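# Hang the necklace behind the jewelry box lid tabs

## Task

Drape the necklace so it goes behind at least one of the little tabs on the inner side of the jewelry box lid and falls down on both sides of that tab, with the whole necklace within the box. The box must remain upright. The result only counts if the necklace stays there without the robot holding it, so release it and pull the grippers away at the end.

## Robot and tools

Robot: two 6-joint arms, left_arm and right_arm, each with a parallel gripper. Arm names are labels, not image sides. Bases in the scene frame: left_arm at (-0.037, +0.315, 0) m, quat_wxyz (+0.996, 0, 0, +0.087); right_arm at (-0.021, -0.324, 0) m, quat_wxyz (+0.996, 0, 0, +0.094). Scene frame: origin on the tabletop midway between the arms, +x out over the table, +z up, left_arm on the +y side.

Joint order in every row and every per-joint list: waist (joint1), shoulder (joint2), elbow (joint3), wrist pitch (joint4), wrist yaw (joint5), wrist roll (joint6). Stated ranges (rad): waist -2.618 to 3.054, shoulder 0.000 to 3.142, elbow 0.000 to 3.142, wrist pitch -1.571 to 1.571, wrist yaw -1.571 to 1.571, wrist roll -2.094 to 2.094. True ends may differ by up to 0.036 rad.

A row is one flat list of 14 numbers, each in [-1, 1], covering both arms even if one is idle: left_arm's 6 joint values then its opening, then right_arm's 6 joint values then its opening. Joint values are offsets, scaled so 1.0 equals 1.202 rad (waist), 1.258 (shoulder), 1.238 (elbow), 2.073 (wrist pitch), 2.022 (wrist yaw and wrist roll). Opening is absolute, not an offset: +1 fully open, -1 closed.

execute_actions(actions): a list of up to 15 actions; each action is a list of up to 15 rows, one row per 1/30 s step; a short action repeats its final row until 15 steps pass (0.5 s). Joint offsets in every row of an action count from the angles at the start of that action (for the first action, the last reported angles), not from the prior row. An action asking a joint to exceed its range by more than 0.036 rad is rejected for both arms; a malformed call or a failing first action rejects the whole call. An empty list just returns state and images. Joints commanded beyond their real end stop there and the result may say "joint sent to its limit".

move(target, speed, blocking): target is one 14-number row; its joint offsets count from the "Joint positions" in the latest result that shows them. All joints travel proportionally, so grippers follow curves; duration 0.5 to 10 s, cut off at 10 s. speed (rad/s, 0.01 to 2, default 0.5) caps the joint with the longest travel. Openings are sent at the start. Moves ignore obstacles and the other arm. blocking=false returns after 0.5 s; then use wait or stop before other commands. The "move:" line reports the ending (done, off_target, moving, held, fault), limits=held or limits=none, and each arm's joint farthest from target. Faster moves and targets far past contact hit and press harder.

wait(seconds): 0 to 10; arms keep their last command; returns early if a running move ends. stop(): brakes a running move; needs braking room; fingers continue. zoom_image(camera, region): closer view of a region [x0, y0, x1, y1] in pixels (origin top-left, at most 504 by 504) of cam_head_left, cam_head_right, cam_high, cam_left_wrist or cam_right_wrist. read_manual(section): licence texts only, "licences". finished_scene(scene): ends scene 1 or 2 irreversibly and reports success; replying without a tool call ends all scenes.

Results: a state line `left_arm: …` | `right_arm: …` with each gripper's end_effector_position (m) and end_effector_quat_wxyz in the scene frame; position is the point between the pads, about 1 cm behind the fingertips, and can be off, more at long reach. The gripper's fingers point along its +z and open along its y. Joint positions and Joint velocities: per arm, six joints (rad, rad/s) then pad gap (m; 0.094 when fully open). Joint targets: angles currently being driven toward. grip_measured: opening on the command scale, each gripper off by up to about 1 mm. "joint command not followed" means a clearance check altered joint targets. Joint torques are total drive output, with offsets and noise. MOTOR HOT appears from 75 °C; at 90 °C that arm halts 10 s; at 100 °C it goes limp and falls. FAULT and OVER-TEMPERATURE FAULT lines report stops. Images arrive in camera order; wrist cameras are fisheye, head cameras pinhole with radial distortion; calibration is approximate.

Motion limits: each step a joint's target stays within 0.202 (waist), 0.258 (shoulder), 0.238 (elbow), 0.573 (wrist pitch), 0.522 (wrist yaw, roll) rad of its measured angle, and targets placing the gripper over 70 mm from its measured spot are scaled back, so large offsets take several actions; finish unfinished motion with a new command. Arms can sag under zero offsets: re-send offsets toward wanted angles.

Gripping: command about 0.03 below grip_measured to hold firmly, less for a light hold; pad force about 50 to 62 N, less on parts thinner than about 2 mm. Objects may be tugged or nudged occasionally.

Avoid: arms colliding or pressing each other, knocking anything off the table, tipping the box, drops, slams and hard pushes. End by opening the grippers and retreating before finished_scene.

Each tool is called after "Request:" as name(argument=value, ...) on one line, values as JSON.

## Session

Request:
execute_actions(actions=[])

Scene clock: 0.00 s.
left_arm: end_effector_position=(+0.0386, -0.0623, +0.3684) grip_measured=+1.000 end_effector_quat_wxyz=(+0.742, +0.428, +0.514, -0.054) | right_arm: end_effector_position=(+0.2097, -0.1424, +0.2950) grip_measured=+1.000 end_effector_quat_wxyz=(+0.456, -0.390, +0.799, -0.037)
Joint names: [waist, shoulder, elbow, wrist pitch, wrist yaw, wrist roll]
Joint positions: left_arm=[-1.953  1.264  0.886  0.575 -1.001  0.789  0.094] | right_arm=[ 0.738  0.998  1.181 -0.883  0.442 -0.19   0.094]
Joint velocities: left_arm=[-0.002  0.002  0.002  0.022  0.022  0.007  0.   ] | right_arm=[ 0.002 -0.002 -0.002 -0.051  0.022  0.022  0.   ]
Joint torques (N m, as the arm reports them, + toward a larger angle): no reading
Joint targets: left_arm=[-1.953 1.258 0.890 0.569 -0.999 0.785] | right_arm=[0.738 0.992 1.188 -0.886 0.444 -0.186]
camera_calibration (this result's frames):
cam_left_wrist: T_world_to_cam=[[-0.65459, -0.60452, -0.453946, 0.145179], [-0.143881, 0.689118, -0.710222, 0.342788], [0.742165, -0.39959, -0.538069, 0.246769], [0, 0, 0, 1]] pos_world=[-0.0387895, -0.0498518, 0.442138]
cam_right_wrist: T_world_to_cam=[[0.661615, -0.477163, 0.57843, -0.37238], [-0.481636, -0.861659, -0.159906, 0.0776821], [0.57471, -0.172797, -0.799906, 0.186686], [0, 0, 0, 1]] pos_world=[0.176496, -0.0784919, 0.377149]

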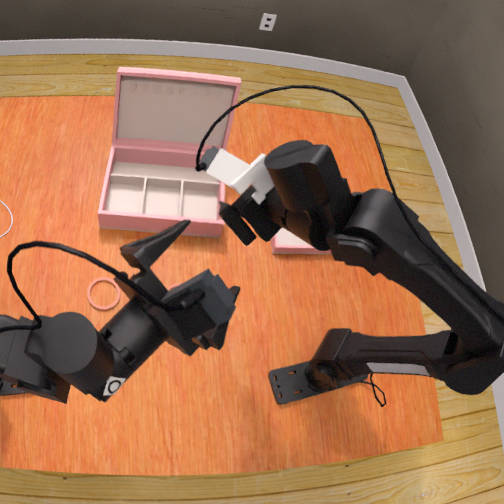

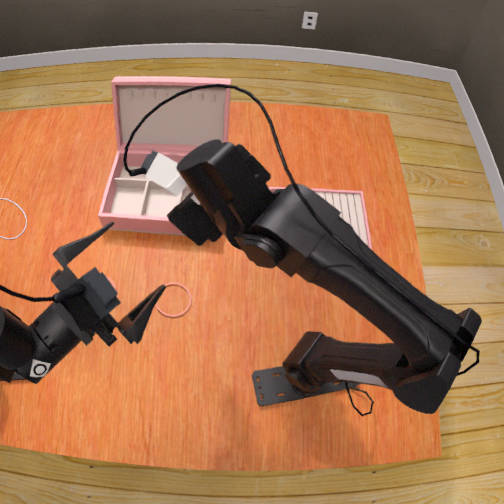

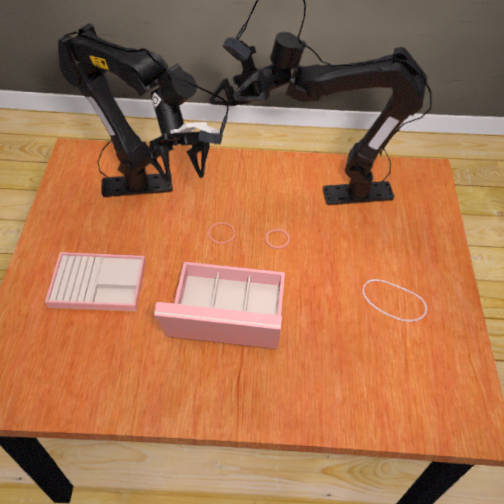

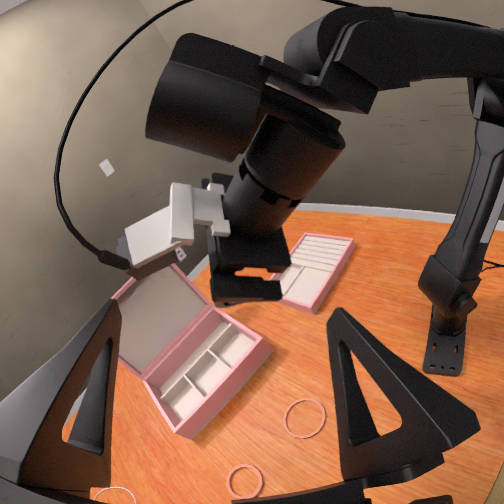

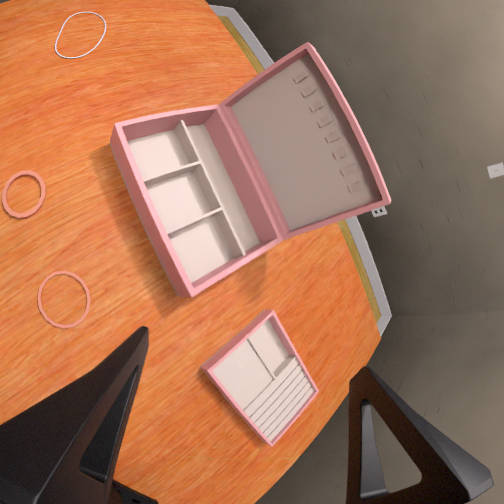

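Request:
move(target=[0,0,0,0,0,0,1,-0.82,-0.41,-0.55,0.296,-0.219,0.094,1], speed=1)

Request:
move(target=[1,0,0.3,-0.5,0.5,-0.91,-0.4,0,0,0,0,0,0,1], speed=1.3)

Scene clock: 10.00 s.
left_arm: end_effector_position=(+0.0386, -0.0623, +0.3684) grip_measured=+1.000 end_effector_quat_wxyz=(+0.742, +0.428, +0.514, -0.054) | right_arm: end_effector_position=(+0.2521, -0.3381, +0.2438) grip_measured=+1.000 end_effector_quat_wxyz=(+0.607, +0.019, +0.794, -0.020)
Joint names: [waist, shoulder, elbow, wrist pitch, wrist yaw, wrist roll]
Joint positions: left_arm=[-1.953  1.264  0.886  0.575 -1.001  0.789  0.094] | right_arm=[-0.238  0.506  0.516 -0.276  0.007 -0.006  0.094]
Joint velocities: left_arm=[ 0.002  0.012 -0.012  0.007 -0.037  0.007  0.   ] | right_arm=[ 0.007 -0.002  0.017 -0.037 -0.066  0.037  0.   ]
Joint torques (N m, as the arm reports them, + toward a larger angle): left_arm=[ 0.06 -4.87  8.8   1.83  0.09  0.02] | right_arm=[-0.78 -0.79  4.72  1.43 -0.06  0.06]
Joint targets: left_arm=[-1.953 1.264 0.886 0.575 -1.001 0.789] | right_arm=[-0.248 0.482 0.500 -0.270 -0.001 0.000]
move: off_target (right_arm); limits=none; left_arm: farthest joint: the waist, 0.000 radians from its target (0.000 radians at the start); right_arm: farthest joint: the shoulder, 0.024 radians from its target (0.516 radians at the start)
camera_calibration (this result's frames):
cam_left_wrist: T_world_to_cam=[[-0.65459, -0.60452, -0.453946, 0.145179], [-0.143881, 0.689118, -0.710222, 0.342788], [0.742165, -0.39959, -0.538069, 0.246769], [0, 0, 0, 1]] pos_world=[-0.0387895, -0.0498518, 0.442138]
cam_right_wrist: T_world_to_cam=[[0.0416079, -0.96249, 0.268108, -0.396327], [-0.734829, -0.211296, -0.6445, 0.323175], [0.676975, -0.170197, -0.716057, 0.0421541], [0, 0, 0, 1]] pos_world=[0.225431, -0.306001, 0.344729]

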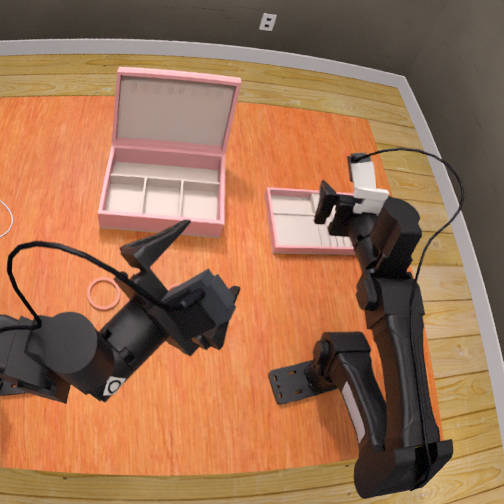

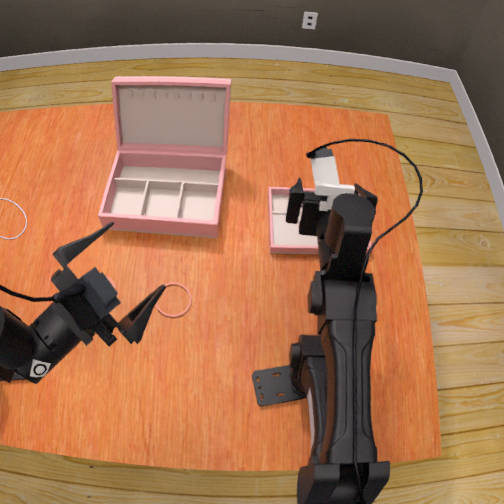

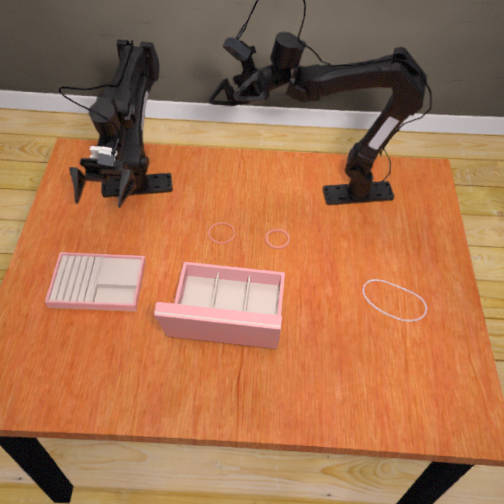

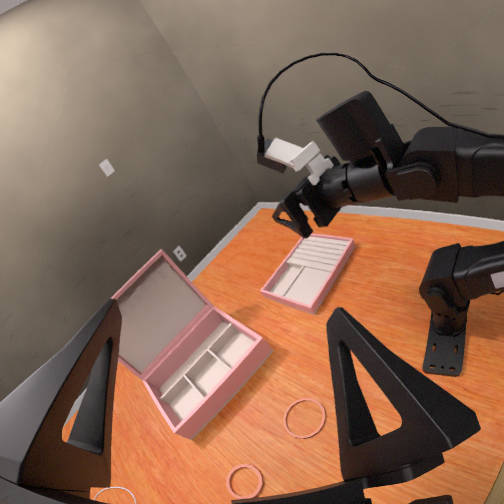

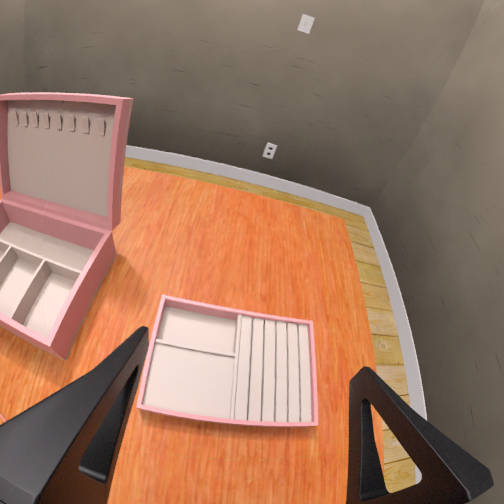

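Scene clock: 12.43 s.
left_arm: end_effector_position=(+0.3049, +0.0902, +0.3085) grip_measured=-0.398 end_effector_quat_wxyz=(+0.358, -0.197, +0.829, -0.381) | right_arm: end_effector_position=(+0.2521, -0.3381, +0.2438) grip_measured=+1.000 end_effector_quat_wxyz=(+0.607, +0.019, +0.794, -0.020)
Joint names: [waist, shoulder, elbow, wrist pitch, wrist yaw, wrist roll]
Joint positions: left_arm=[-0.758  1.264  1.227 -0.434  0.001 -1.05   0.028] | right_arm=[-0.238  0.506  0.516 -0.276  0.007 -0.006  0.094]
Joint velocities: left_arm=[-0.012  0.007 -0.022  0.037 -0.022  0.066 -0.   ] | right_arm=[-0.002  0.007  0.002 -0.037  0.051 -0.037  0.   ]
Joint torques (N m, as the arm reports them, + toward a larger angle): left_arm=[ 0.56 -5.05 11.68  1.96  0.07  0.01] | right_arm=[ 0.    0.82  5.77  1.35  0.01 -0.01]
Joint targets: left_arm=[-0.751 1.264 1.257 -0.462 0.009 -1.051] | right_arm=[-0.238 0.506 0.516 -0.276 0.007 -0.006]
move: off_target (left_arm); limits=none; left_arm: farthest joint: the elbow, 0.031 radians from its target (0.371 radians at the start); right_arm: farthest joint: the waist, 0.000 radians from its target (0.000 radians at the start)
camera_calibration (this result's frames):
cam_left_wrist: T_world_to_cam=[[0.0832447, -0.478787, 0.873975, -0.261431], [-0.986313, -0.164845, 0.00363797, 0.347222], [0.142329, -0.862316, -0.485956, 0.286367], [0, 0, 0, 1]] pos_world=[0.323474, 0.179007, 0.366383]
cam_right_wrist: T_world_to_cam=[[0.0416079, -0.96249, 0.268108, -0.396327], [-0.734829, -0.211296, -0.6445, 0.323175], [0.676975, -0.170197, -0.716057, 0.0421541], [0, 0, 0, 1]] pos_world=[0.225431, -0.306001, 0.344729]

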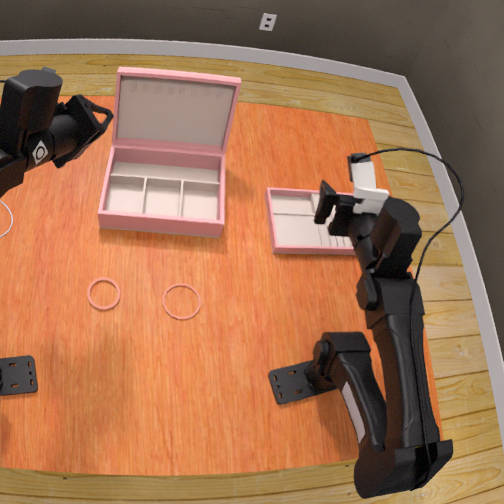

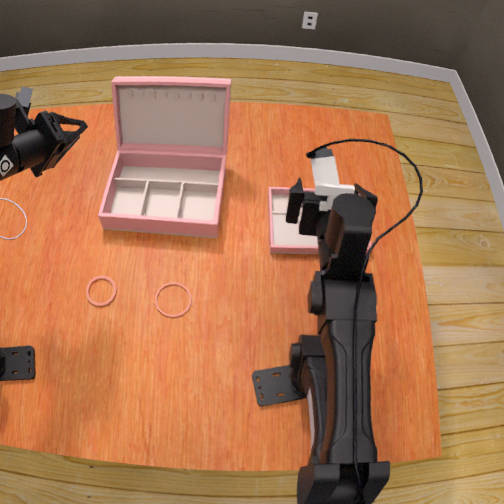

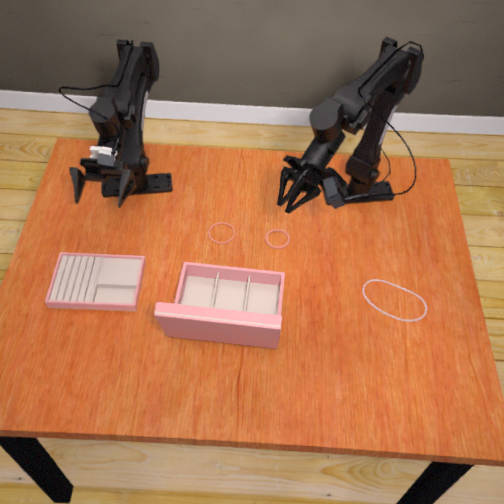

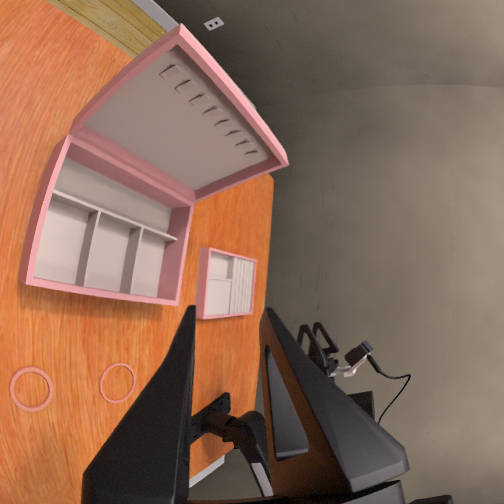

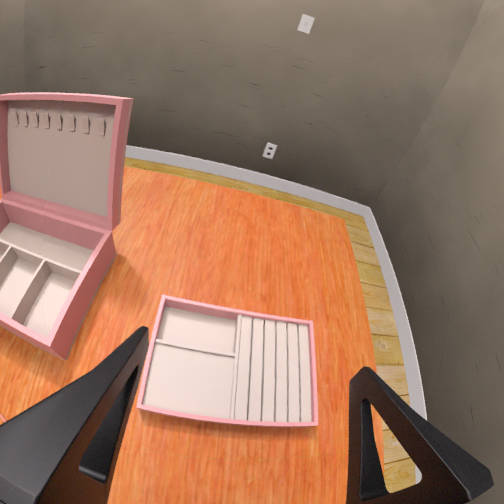

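Request:
move(target=[0.574,0.708,0.395,-0.323,0,0,-0.4,0,0,0,0,0,0,1], speed=0.6)

Scene clock: 17.67 s.
left_arm: end_effector_position=(+0.3748, +0.3610, +0.0314) grip_measured=-0.399 end_effector_quat_wxyz=(+0.005, -0.549, +0.836, -0.004) | right_arm: end_effector_position=(+0.2521, -0.3381, +0.2438) grip_measured=+1.000 end_effector_quat_wxyz=(+0.607, +0.019, +0.794, -0.020)
Joint names: [waist, shoulder, elbow, wrist pitch, wrist yaw, wrist roll]
Joint positions: left_arm=[-0.064  2.155  1.679 -1.082  0.003 -1.05   0.028] | right_arm=[-0.238  0.506  0.516 -0.276  0.007 -0.006  0.094]
Joint velocities: left_arm=[-0.002 -0.002 -0.017  0.037 -0.037  0.037 -0.001] | right_arm=[ 0.007  0.002 -0.007  0.022  0.066 -0.022  0.   ]
Joint torques (N m, as the arm reports them, + toward a larger angle): left_arm=[ -0.21 -13.25  10.47   0.24  -0.04   0.03] | right_arm=[ 0.    0.81  5.77  1.35  0.01 -0.01]
Joint targets: left_arm=[-0.068 2.154 1.716 -1.103 0.001 -1.049] | right_arm=[-0.238 0.506 0.516 -0.276 0.007 -0.006]
move: off_target (left_arm); limits=none; left_arm: farthest joint: the elbow, 0.037 radians from its target (0.489 radians at the start); right_arm: farthest joint: the waist, 0.000 radians from its target (0.000 radians at the start)
camera_calibration (this result's frames):
cam_left_wrist: T_world_to_cam=[[0.962199, -0.248029, 0.112493, -0.284262], [-0.259899, -0.712777, 0.651461, 0.366948], [-0.0813989, -0.656072, -0.750296, 0.393003], [0, 0, 0, 1]] pos_world=[0.400876, 0.448885, 0.0877936]
cam_right_wrist: T_world_to_cam=[[0.0416079, -0.96249, 0.268108, -0.396327], [-0.734829, -0.211296, -0.6445, 0.323175], [0.676975, -0.170197, -0.716057, 0.0421541], [0, 0, 0, 1]] pos_world=[0.225431, -0.306001, 0.344729]

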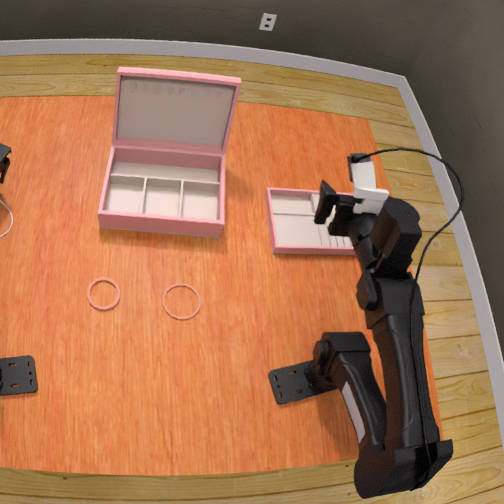

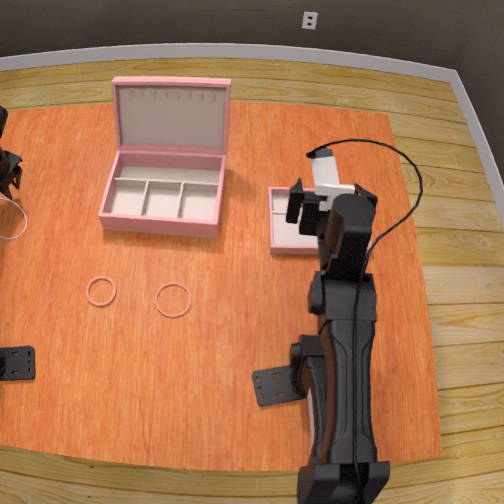

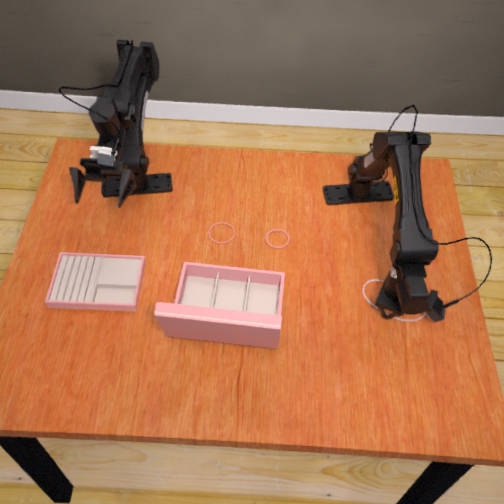

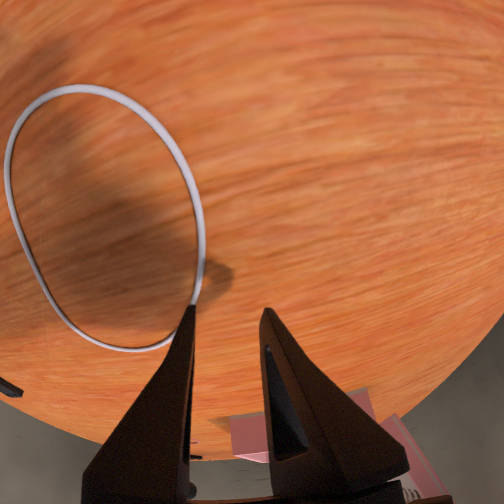

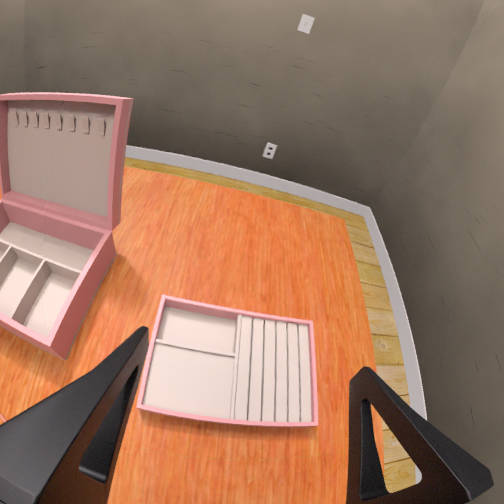

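Request:
move(target=[0.02,0.024,-0.04,0,0,-0.08,-0.4,0,0,0,0,0,0,1], speed=0.2)

Request:
move(target=[0,0.032,0,0,0,0,-0.5,0,0,0,0,0,0,1], speed=0.05)

Scene clock: 24.03 s.
left_arm: end_effector_position=(+0.3630, +0.3659, +0.0162) grip_measured=-0.399 end_effector_quat_wxyz=(-0.017, -0.617, +0.787, +0.008) | right_arm: end_effector_position=(+0.2521, -0.3381, +0.2438) grip_measured=+1.000 end_effector_quat_wxyz=(+0.607, +0.019, +0.794, -0.020)
Joint names: [waist, shoulder, elbow, wrist pitch, wrist yaw, wrist roll]
Joint positions: left_arm=[-0.048  2.177  1.65  -1.082  0.003 -1.203  0.028] | right_arm=[-0.238  0.506  0.516 -0.276  0.007 -0.006  0.094]
Joint velocities: left_arm=[ 0.007 -0.007  0.012  0.022 -0.007 -0.051  0.   ] | right_arm=[-0.046 -0.012 -0.007 -0.007  0.022  0.022  0.   ]
Joint torques (N m, as the arm reports them, + toward a larger angle): left_arm=[  0.68 -12.37   5.42   0.34  -0.01  -0.08] | right_arm=[-0.01  0.82  5.77  1.35  0.01 -0.01]
Joint targets: left_arm=[-0.039 2.186 1.630 -1.082 0.003 -1.212] | right_arm=[-0.238 0.506 0.516 -0.276 0.007 -0.006]
move: off_target (left_arm); limits=none; left_arm: farthest joint: the elbow, 0.021 radians from its target (0.050 radians at the start); right_arm: farthest joint: the waist, 0.000 radians from its target (0.000 radians at the start)
camera_calibration (this result's frames):
cam_left_wrist: T_world_to_cam=[[0.994581, -0.0822589, 0.063571, -0.341602], [-0.103689, -0.740728, 0.663755, 0.330631], [-0.00751088, -0.66675, -0.745244, 0.360782], [0, 0, 0, 1]] pos_world=[0.376743, 0.45736, 0.0711285]
cam_right_wrist: T_world_to_cam=[[0.0416079, -0.96249, 0.268108, -0.396327], [-0.734829, -0.211296, -0.6445, 0.323175], [0.676975, -0.170197, -0.716057, 0.0421541], [0, 0, 0, 1]] pos_world=[0.225431, -0.306001, 0.344729]

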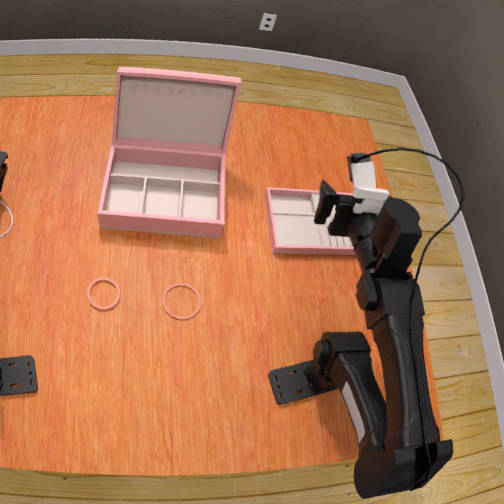

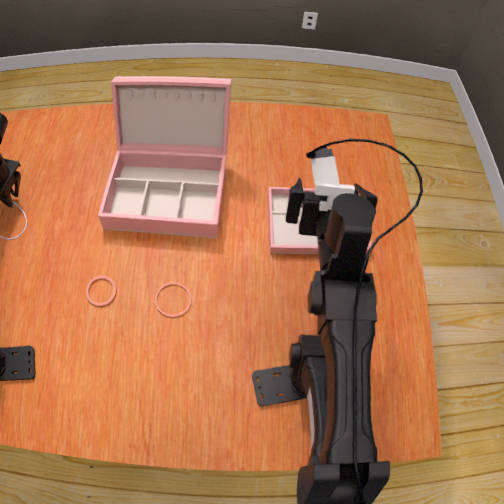

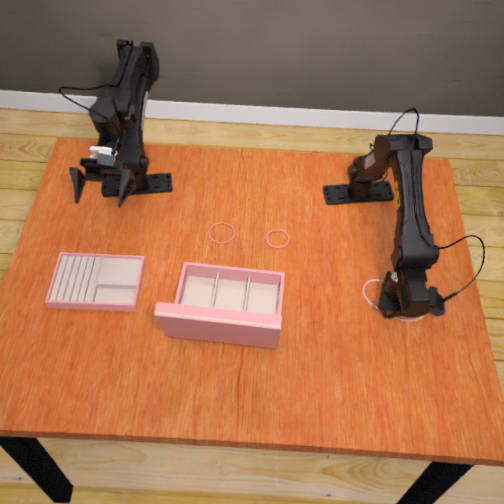

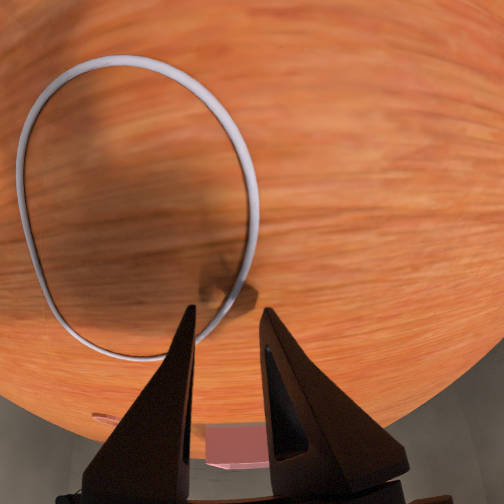

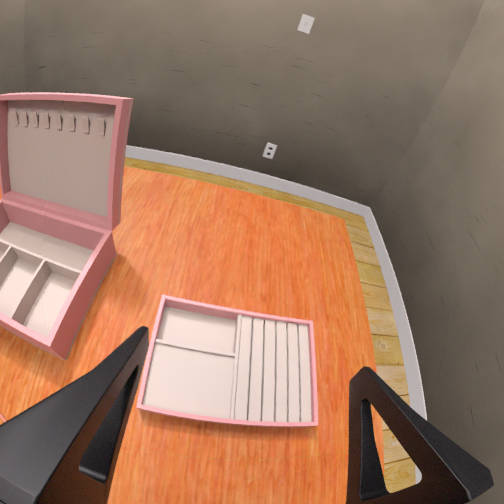

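Scene clock: 25.07 s.
left_arm: end_effector_position=(+0.3609, +0.3656, +0.0087) grip_measured=-0.498 end_effector_quat_wxyz=(-0.025, -0.617, +0.787, +0.013) | right_arm: end_effector_position=(+0.2521, -0.3381, +0.2438) grip_measured=+1.000 end_effector_quat_wxyz=(+0.607, +0.019, +0.794, -0.020)
Joint names: [waist, shoulder, elbow, wrist pitch, wrist yaw, wrist roll]
Joint positions: left_arm=[-0.048  2.196  1.65  -1.082  0.003 -1.203  0.024] | right_arm=[-0.238  0.506  0.516 -0.276  0.007 -0.006  0.094]
Joint velocities: left_arm=[ 0.022 -0.002 -0.007 -0.022 -0.037  0.037 -0.001] | right_arm=[-0.017  0.002  0.007  0.022 -0.007  0.022  0.   ]
Joint torques (N m, as the arm reports them, + toward a larger angle): left_arm=[  0.07 -11.42   7.15   0.3   -0.01   0.03] | right_arm=[ 0.    0.81  5.77  1.35  0.   -0.01]
Joint targets: left_arm=[-0.048 2.217 1.650 -1.082 0.003 -1.203] | right_arm=[-0.238 0.506 0.516 -0.276 0.007 -0.006]
move: off_target (left_arm); limits=none; left_arm: farthest joint: the shoulder, 0.021 radians from its target (0.041 radians at the start); right_arm: farthest joint: the waist, 0.000 radians from its target (0.000 radians at the start)
camera_calibration (this result's frames):
cam_left_wrist: T_world_to_cam=[[0.995625, -0.0821262, 0.0445669, -0.339368], [-0.0908425, -0.739094, 0.667448, 0.329891], [-0.0218758, -0.668577, -0.743321, 0.360891], [0, 0, 0, 1]] pos_world=[0.375747, 0.457233, 0.0631973]
cam_right_wrist: T_world_to_cam=[[0.0416079, -0.96249, 0.268108, -0.396327], [-0.734829, -0.211296, -0.6445, 0.323175], [0.676975, -0.170197, -0.716057, 0.0421541], [0, 0, 0, 1]] pos_world=[0.225431, -0.306001, 0.344729]

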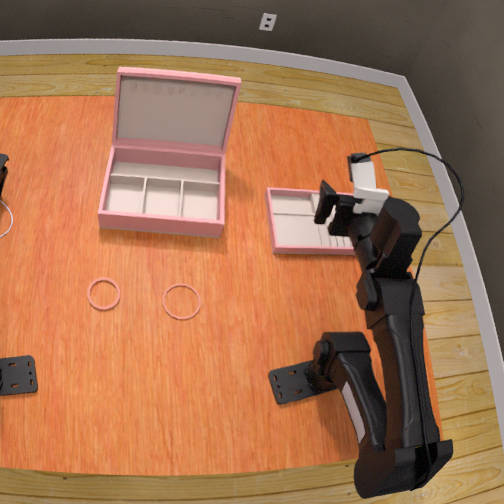

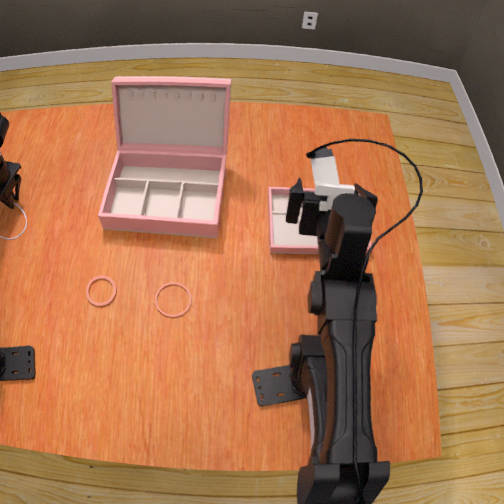

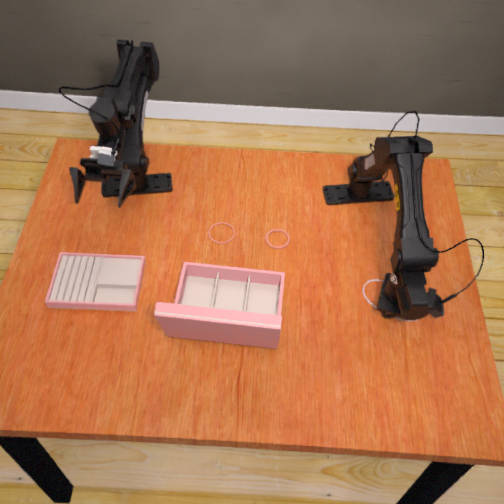

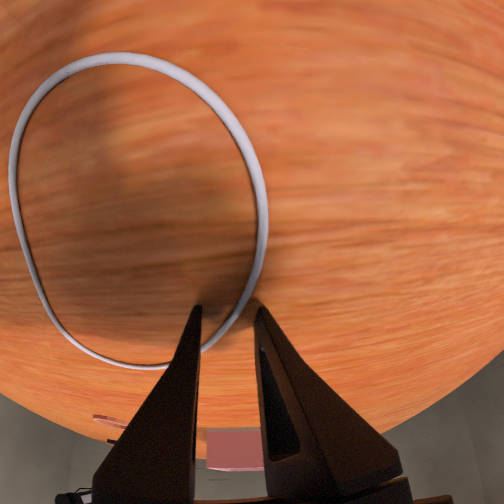

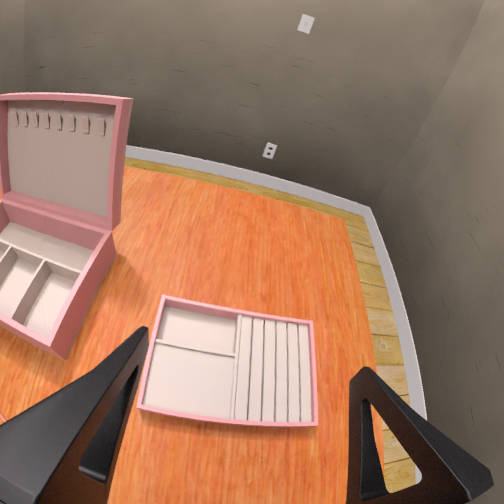

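Request:
execute_actions(actions=[[[0,0.018,0,0,0,0,-0.6,0,0,0,0,0,0,1],[0,0.018,0,0,0,0,-0.65,0,0,0,0,0,0,1],[0,0.018,0,0,0,0,-0.7,0,0,0,0,0,0,1],[0,0.018,0,0,0,0,-0.75,0,0,0,0,0,0,1],[0,0.018,0,0,0,0,-0.8,0,0,0,0,0,0,1],[0,0.018,0,0,0,0,-0.86,0,0,0,0,0,0,1]],[[0,0.012,0,0,0,0,-1,0,0,0,0,0,0,1]]])

Scene clock: 32.37 s.
left_arm: end_effector_position=(+0.3609, +0.3656, +0.0084) grip_measured=-0.974 end_effector_quat_wxyz=(-0.025, -0.617, +0.787, +0.013) | right_arm: end_effector_position=(+0.2521, -0.3381, +0.2438) grip_measured=+1.000 end_effector_quat_wxyz=(+0.607, +0.019, +0.794, -0.020)
Joint names: [waist, shoulder, elbow, wrist pitch, wrist yaw, wrist roll]
Joint positions: left_arm=[-0.048  2.197  1.65  -1.081  0.003 -1.203  0.001] | right_arm=[-0.238  0.506  0.516 -0.276  0.007 -0.006  0.094]
Joint velocities: left_arm=[-0.007 -0.012 -0.002  0.022 -0.007 -0.022  0.   ] | right_arm=[ 0.017  0.002 -0.002 -0.022  0.022 -0.007  0.   ]
Joint torques (N m, as the arm reports them, + toward a larger angle): left_arm=[  0.07 -11.94   7.15   0.3   -0.02   0.03] | right_arm=[ 0.    0.82  5.77  1.35  0.01 -0.01]
Joint targets: left_arm=[-0.048 2.212 1.650 -1.081 0.003 -1.203] | right_arm=[-0.238 0.506 0.516 -0.276 0.007 -0.006]
camera_calibration (this result's frames):
cam_left_wrist: T_world_to_cam=[[0.995642, -0.082124, 0.0441941, -0.339369], [-0.0905899, -0.739062, 0.667518, 0.329987], [-0.0221571, -0.668612, -0.743281, 0.360786], [0, 0, 0, 1]] pos_world=[0.375778, 0.457237, 0.0628913]
cam_right_wrist: T_world_to_cam=[[0.0416079, -0.96249, 0.268108, -0.396327], [-0.734829, -0.211296, -0.6445, 0.323175], [0.676975, -0.170197, -0.716057, 0.0421541], [0, 0, 0, 1]] pos_world=[0.225431, -0.306001, 0.344729]

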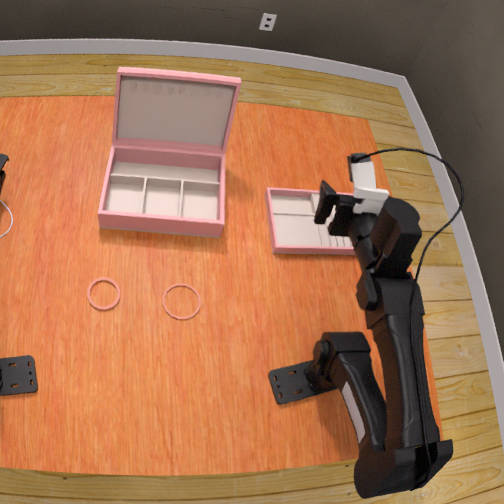

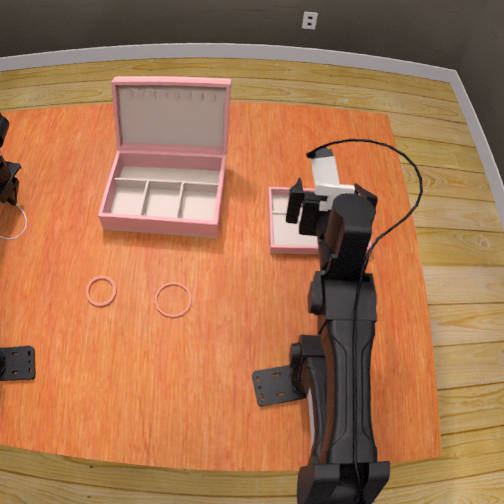

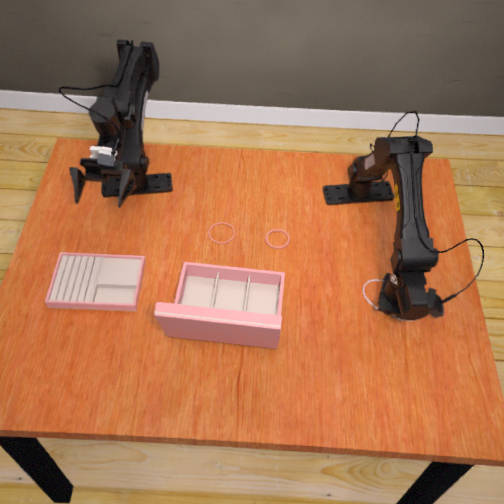

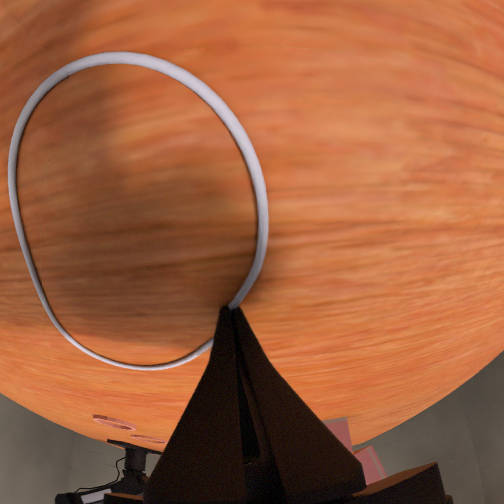

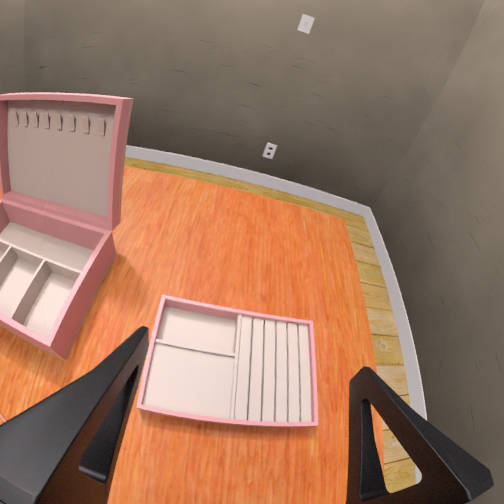

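Request:
move(target=[-0.305,-0.65,-0.3,0.383,0,-0.185,-1,0,0,0,0,0,0,1], speed=0.4)

Request:
move(target=[-0.451,0.369,0.385,-0.045,-0.314,-0.151,-1,0,0,0,0,0,0,1], speed=0.3)

Scene clock: 39.57 s.
left_arm: end_effector_position=(+0.4036, +0.2106, +0.3253) grip_measured=-0.974 end_effector_quat_wxyz=(+0.346, -0.515, +0.648, -0.442) | right_arm: end_effector_position=(+0.2521, -0.3381, +0.2438) grip_measured=+1.000 end_effector_quat_wxyz=(+0.607, +0.019, +0.794, -0.020)
Joint names: [waist, shoulder, elbow, wrist pitch, wrist yaw, wrist roll]
Joint positions: left_arm=[-0.408  1.389  1.305 -0.296  0.003 -1.577  0.001] | right_arm=[-0.238  0.506  0.516 -0.276  0.007 -0.006  0.094]
Joint velocities: left_arm=[-0.007 -0.017 -0.002  0.007 -0.007  0.037 -0.001] | right_arm=[ 0.002 -0.017 -0.007 -0.007  0.022 -0.037  0.   ]
Joint torques (N m, as the arm reports them, + toward a larger angle): left_arm=[-0.48 -7.44  6.83  2.41 -0.02  0.02] | right_arm=[ 0.    0.82  5.77  1.34  0.01 -0.01]
Joint targets: left_arm=[-0.415 1.380 1.279 -0.287 0.003 -1.578] | right_arm=[-0.238 0.506 0.516 -0.276 0.007 -0.006]
move: off_target (left_arm); limits=none; left_arm: farthest joint: the elbow, 0.027 radians from its target (0.372 radians at the start); right_arm: farthest joint: the waist, 0.000 radians from its target (0.000 radians at the start)
camera_calibration (this result's frames):
cam_left_wrist: T_world_to_cam=[[0.302606, 0.0950319, 0.948366, -0.460304], [-0.745429, -0.596454, 0.29762, 0.362373], [0.593941, -0.797001, -0.109651, 0.0659069], [0, 0, 0, 1]] pos_world=[0.370269, 0.31241, 0.335914]
cam_right_wrist: T_world_to_cam=[[0.0416079, -0.96249, 0.268108, -0.396327], [-0.734829, -0.211296, -0.6445, 0.323175], [0.676975, -0.170197, -0.716057, 0.0421541], [0, 0, 0, 1]] pos_world=[0.225431, -0.306001, 0.344729]

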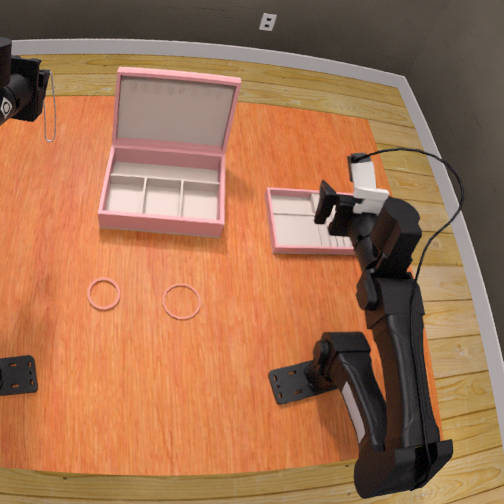

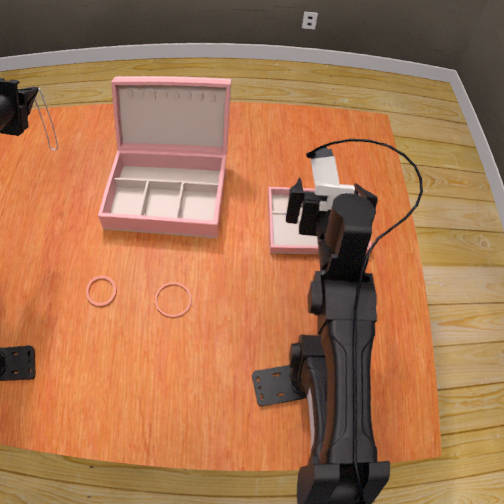

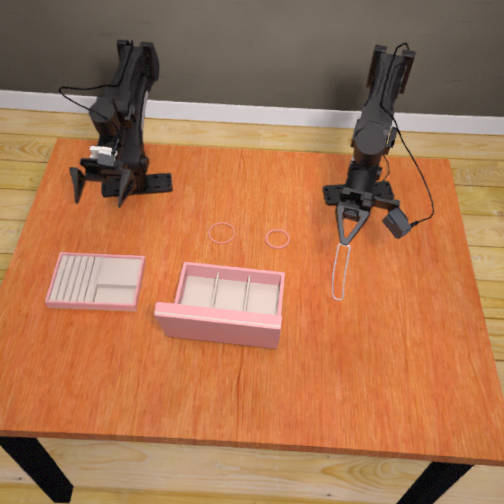

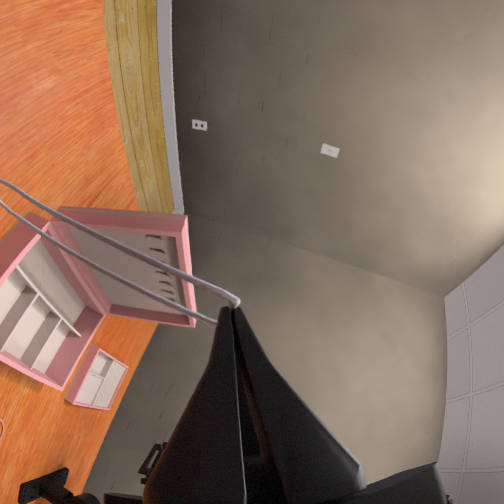

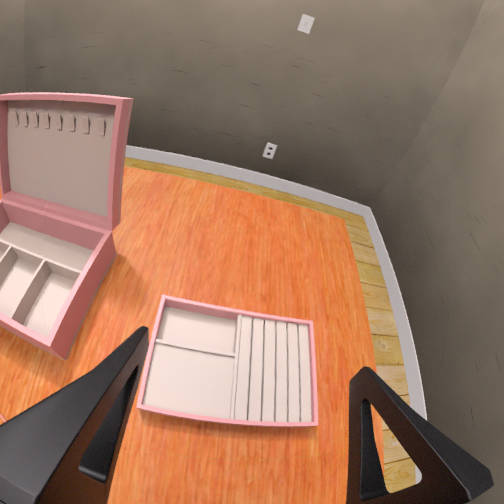

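Scene clock: 42.40 s.
left_arm: end_effector_position=(+0.4192, +0.0149, +0.3147) grip_measured=-0.974 end_effector_quat_wxyz=(+0.370, -0.562, +0.603, -0.430) | right_arm: end_effector_position=(+0.2521, -0.3381, +0.2438) grip_measured=+1.000 end_effector_quat_wxyz=(+0.607, +0.019, +0.794, -0.020)
Joint names: [waist, shoulder, elbow, wrist pitch, wrist yaw, wrist roll]
Joint positions: left_arm=[-0.947  1.845  1.75  -0.356 -0.612 -1.882  0.001] | right_arm=[-0.238  0.506  0.516 -0.276  0.007 -0.006  0.094]
Joint velocities: left_arm=[ 0.012 -0.012 -0.007 -0.022 -0.051  0.022 -0.   ] | right_arm=[-0.012 -0.012 -0.002  0.007  0.007  0.051  0.   ]
Joint torques (N m, as the arm reports them, + toward a larger angle): left_arm=[ -0.07 -10.78  11.79   1.77  -0.38   0.02] | right_arm=[ 0.01  0.82  5.77  1.35  0.01 -0.01]
Joint targets: left_arm=[-0.950 1.854 1.782 -0.389 -0.632 -1.882] | right_arm=[-0.238 0.506 0.516 -0.276 0.007 -0.006]
move: off_target (left_arm); limits=none; left_arm: farthest joint: the wrist pitch, 0.033 radians from its target (0.094 radians at the start); right_arm: farthest joint: the waist, 0.000 radians from its target (0.000 radians at the start)
camera_calibration (this result's frames):
cam_left_wrist: T_world_to_cam=[[0.275698, 0.165153, 0.94695, -0.425717], [-0.659671, -0.684025, 0.311356, 0.221455], [0.69916, -0.710516, -0.0796374, -0.155343], [0, 0, 0, 1]] pos_world=[0.372066, 0.111416, 0.32181]
cam_right_wrist: T_world_to_cam=[[0.0416079, -0.96249, 0.268108, -0.396327], [-0.734829, -0.211296, -0.6445, 0.323175], [0.676975, -0.170197, -0.716057, 0.0421541], [0, 0, 0, 1]] pos_world=[0.225431, -0.306001, 0.344729]

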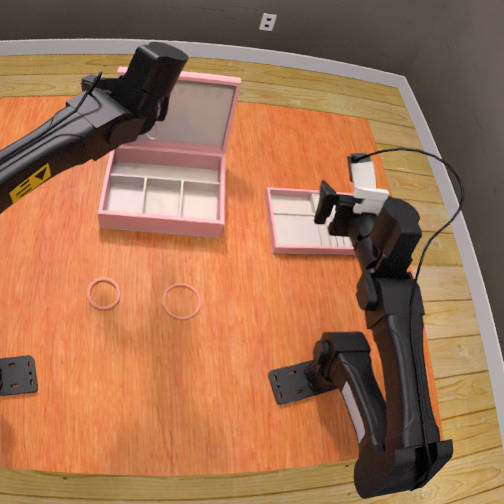

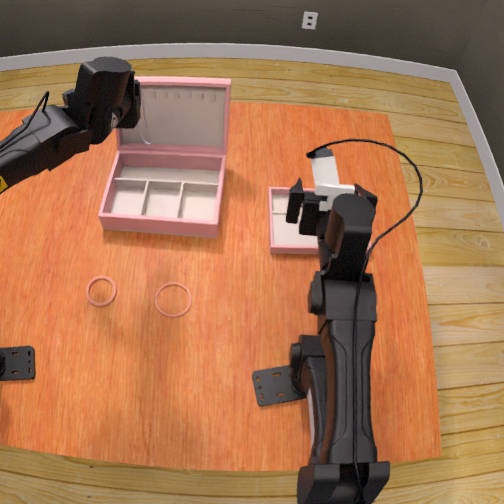

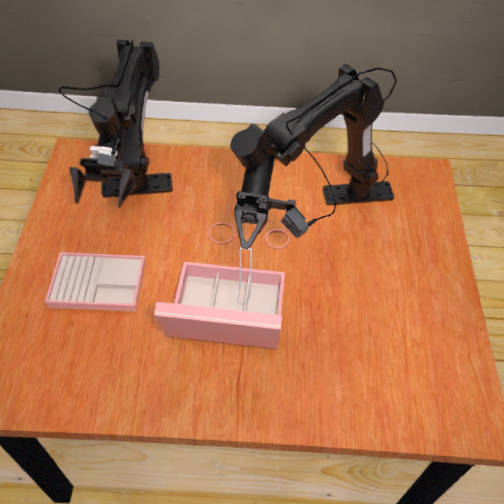

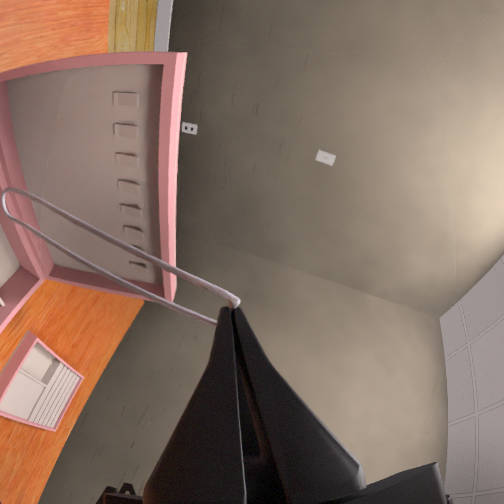

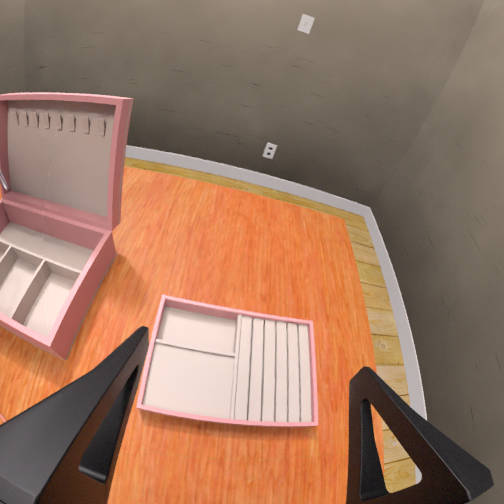

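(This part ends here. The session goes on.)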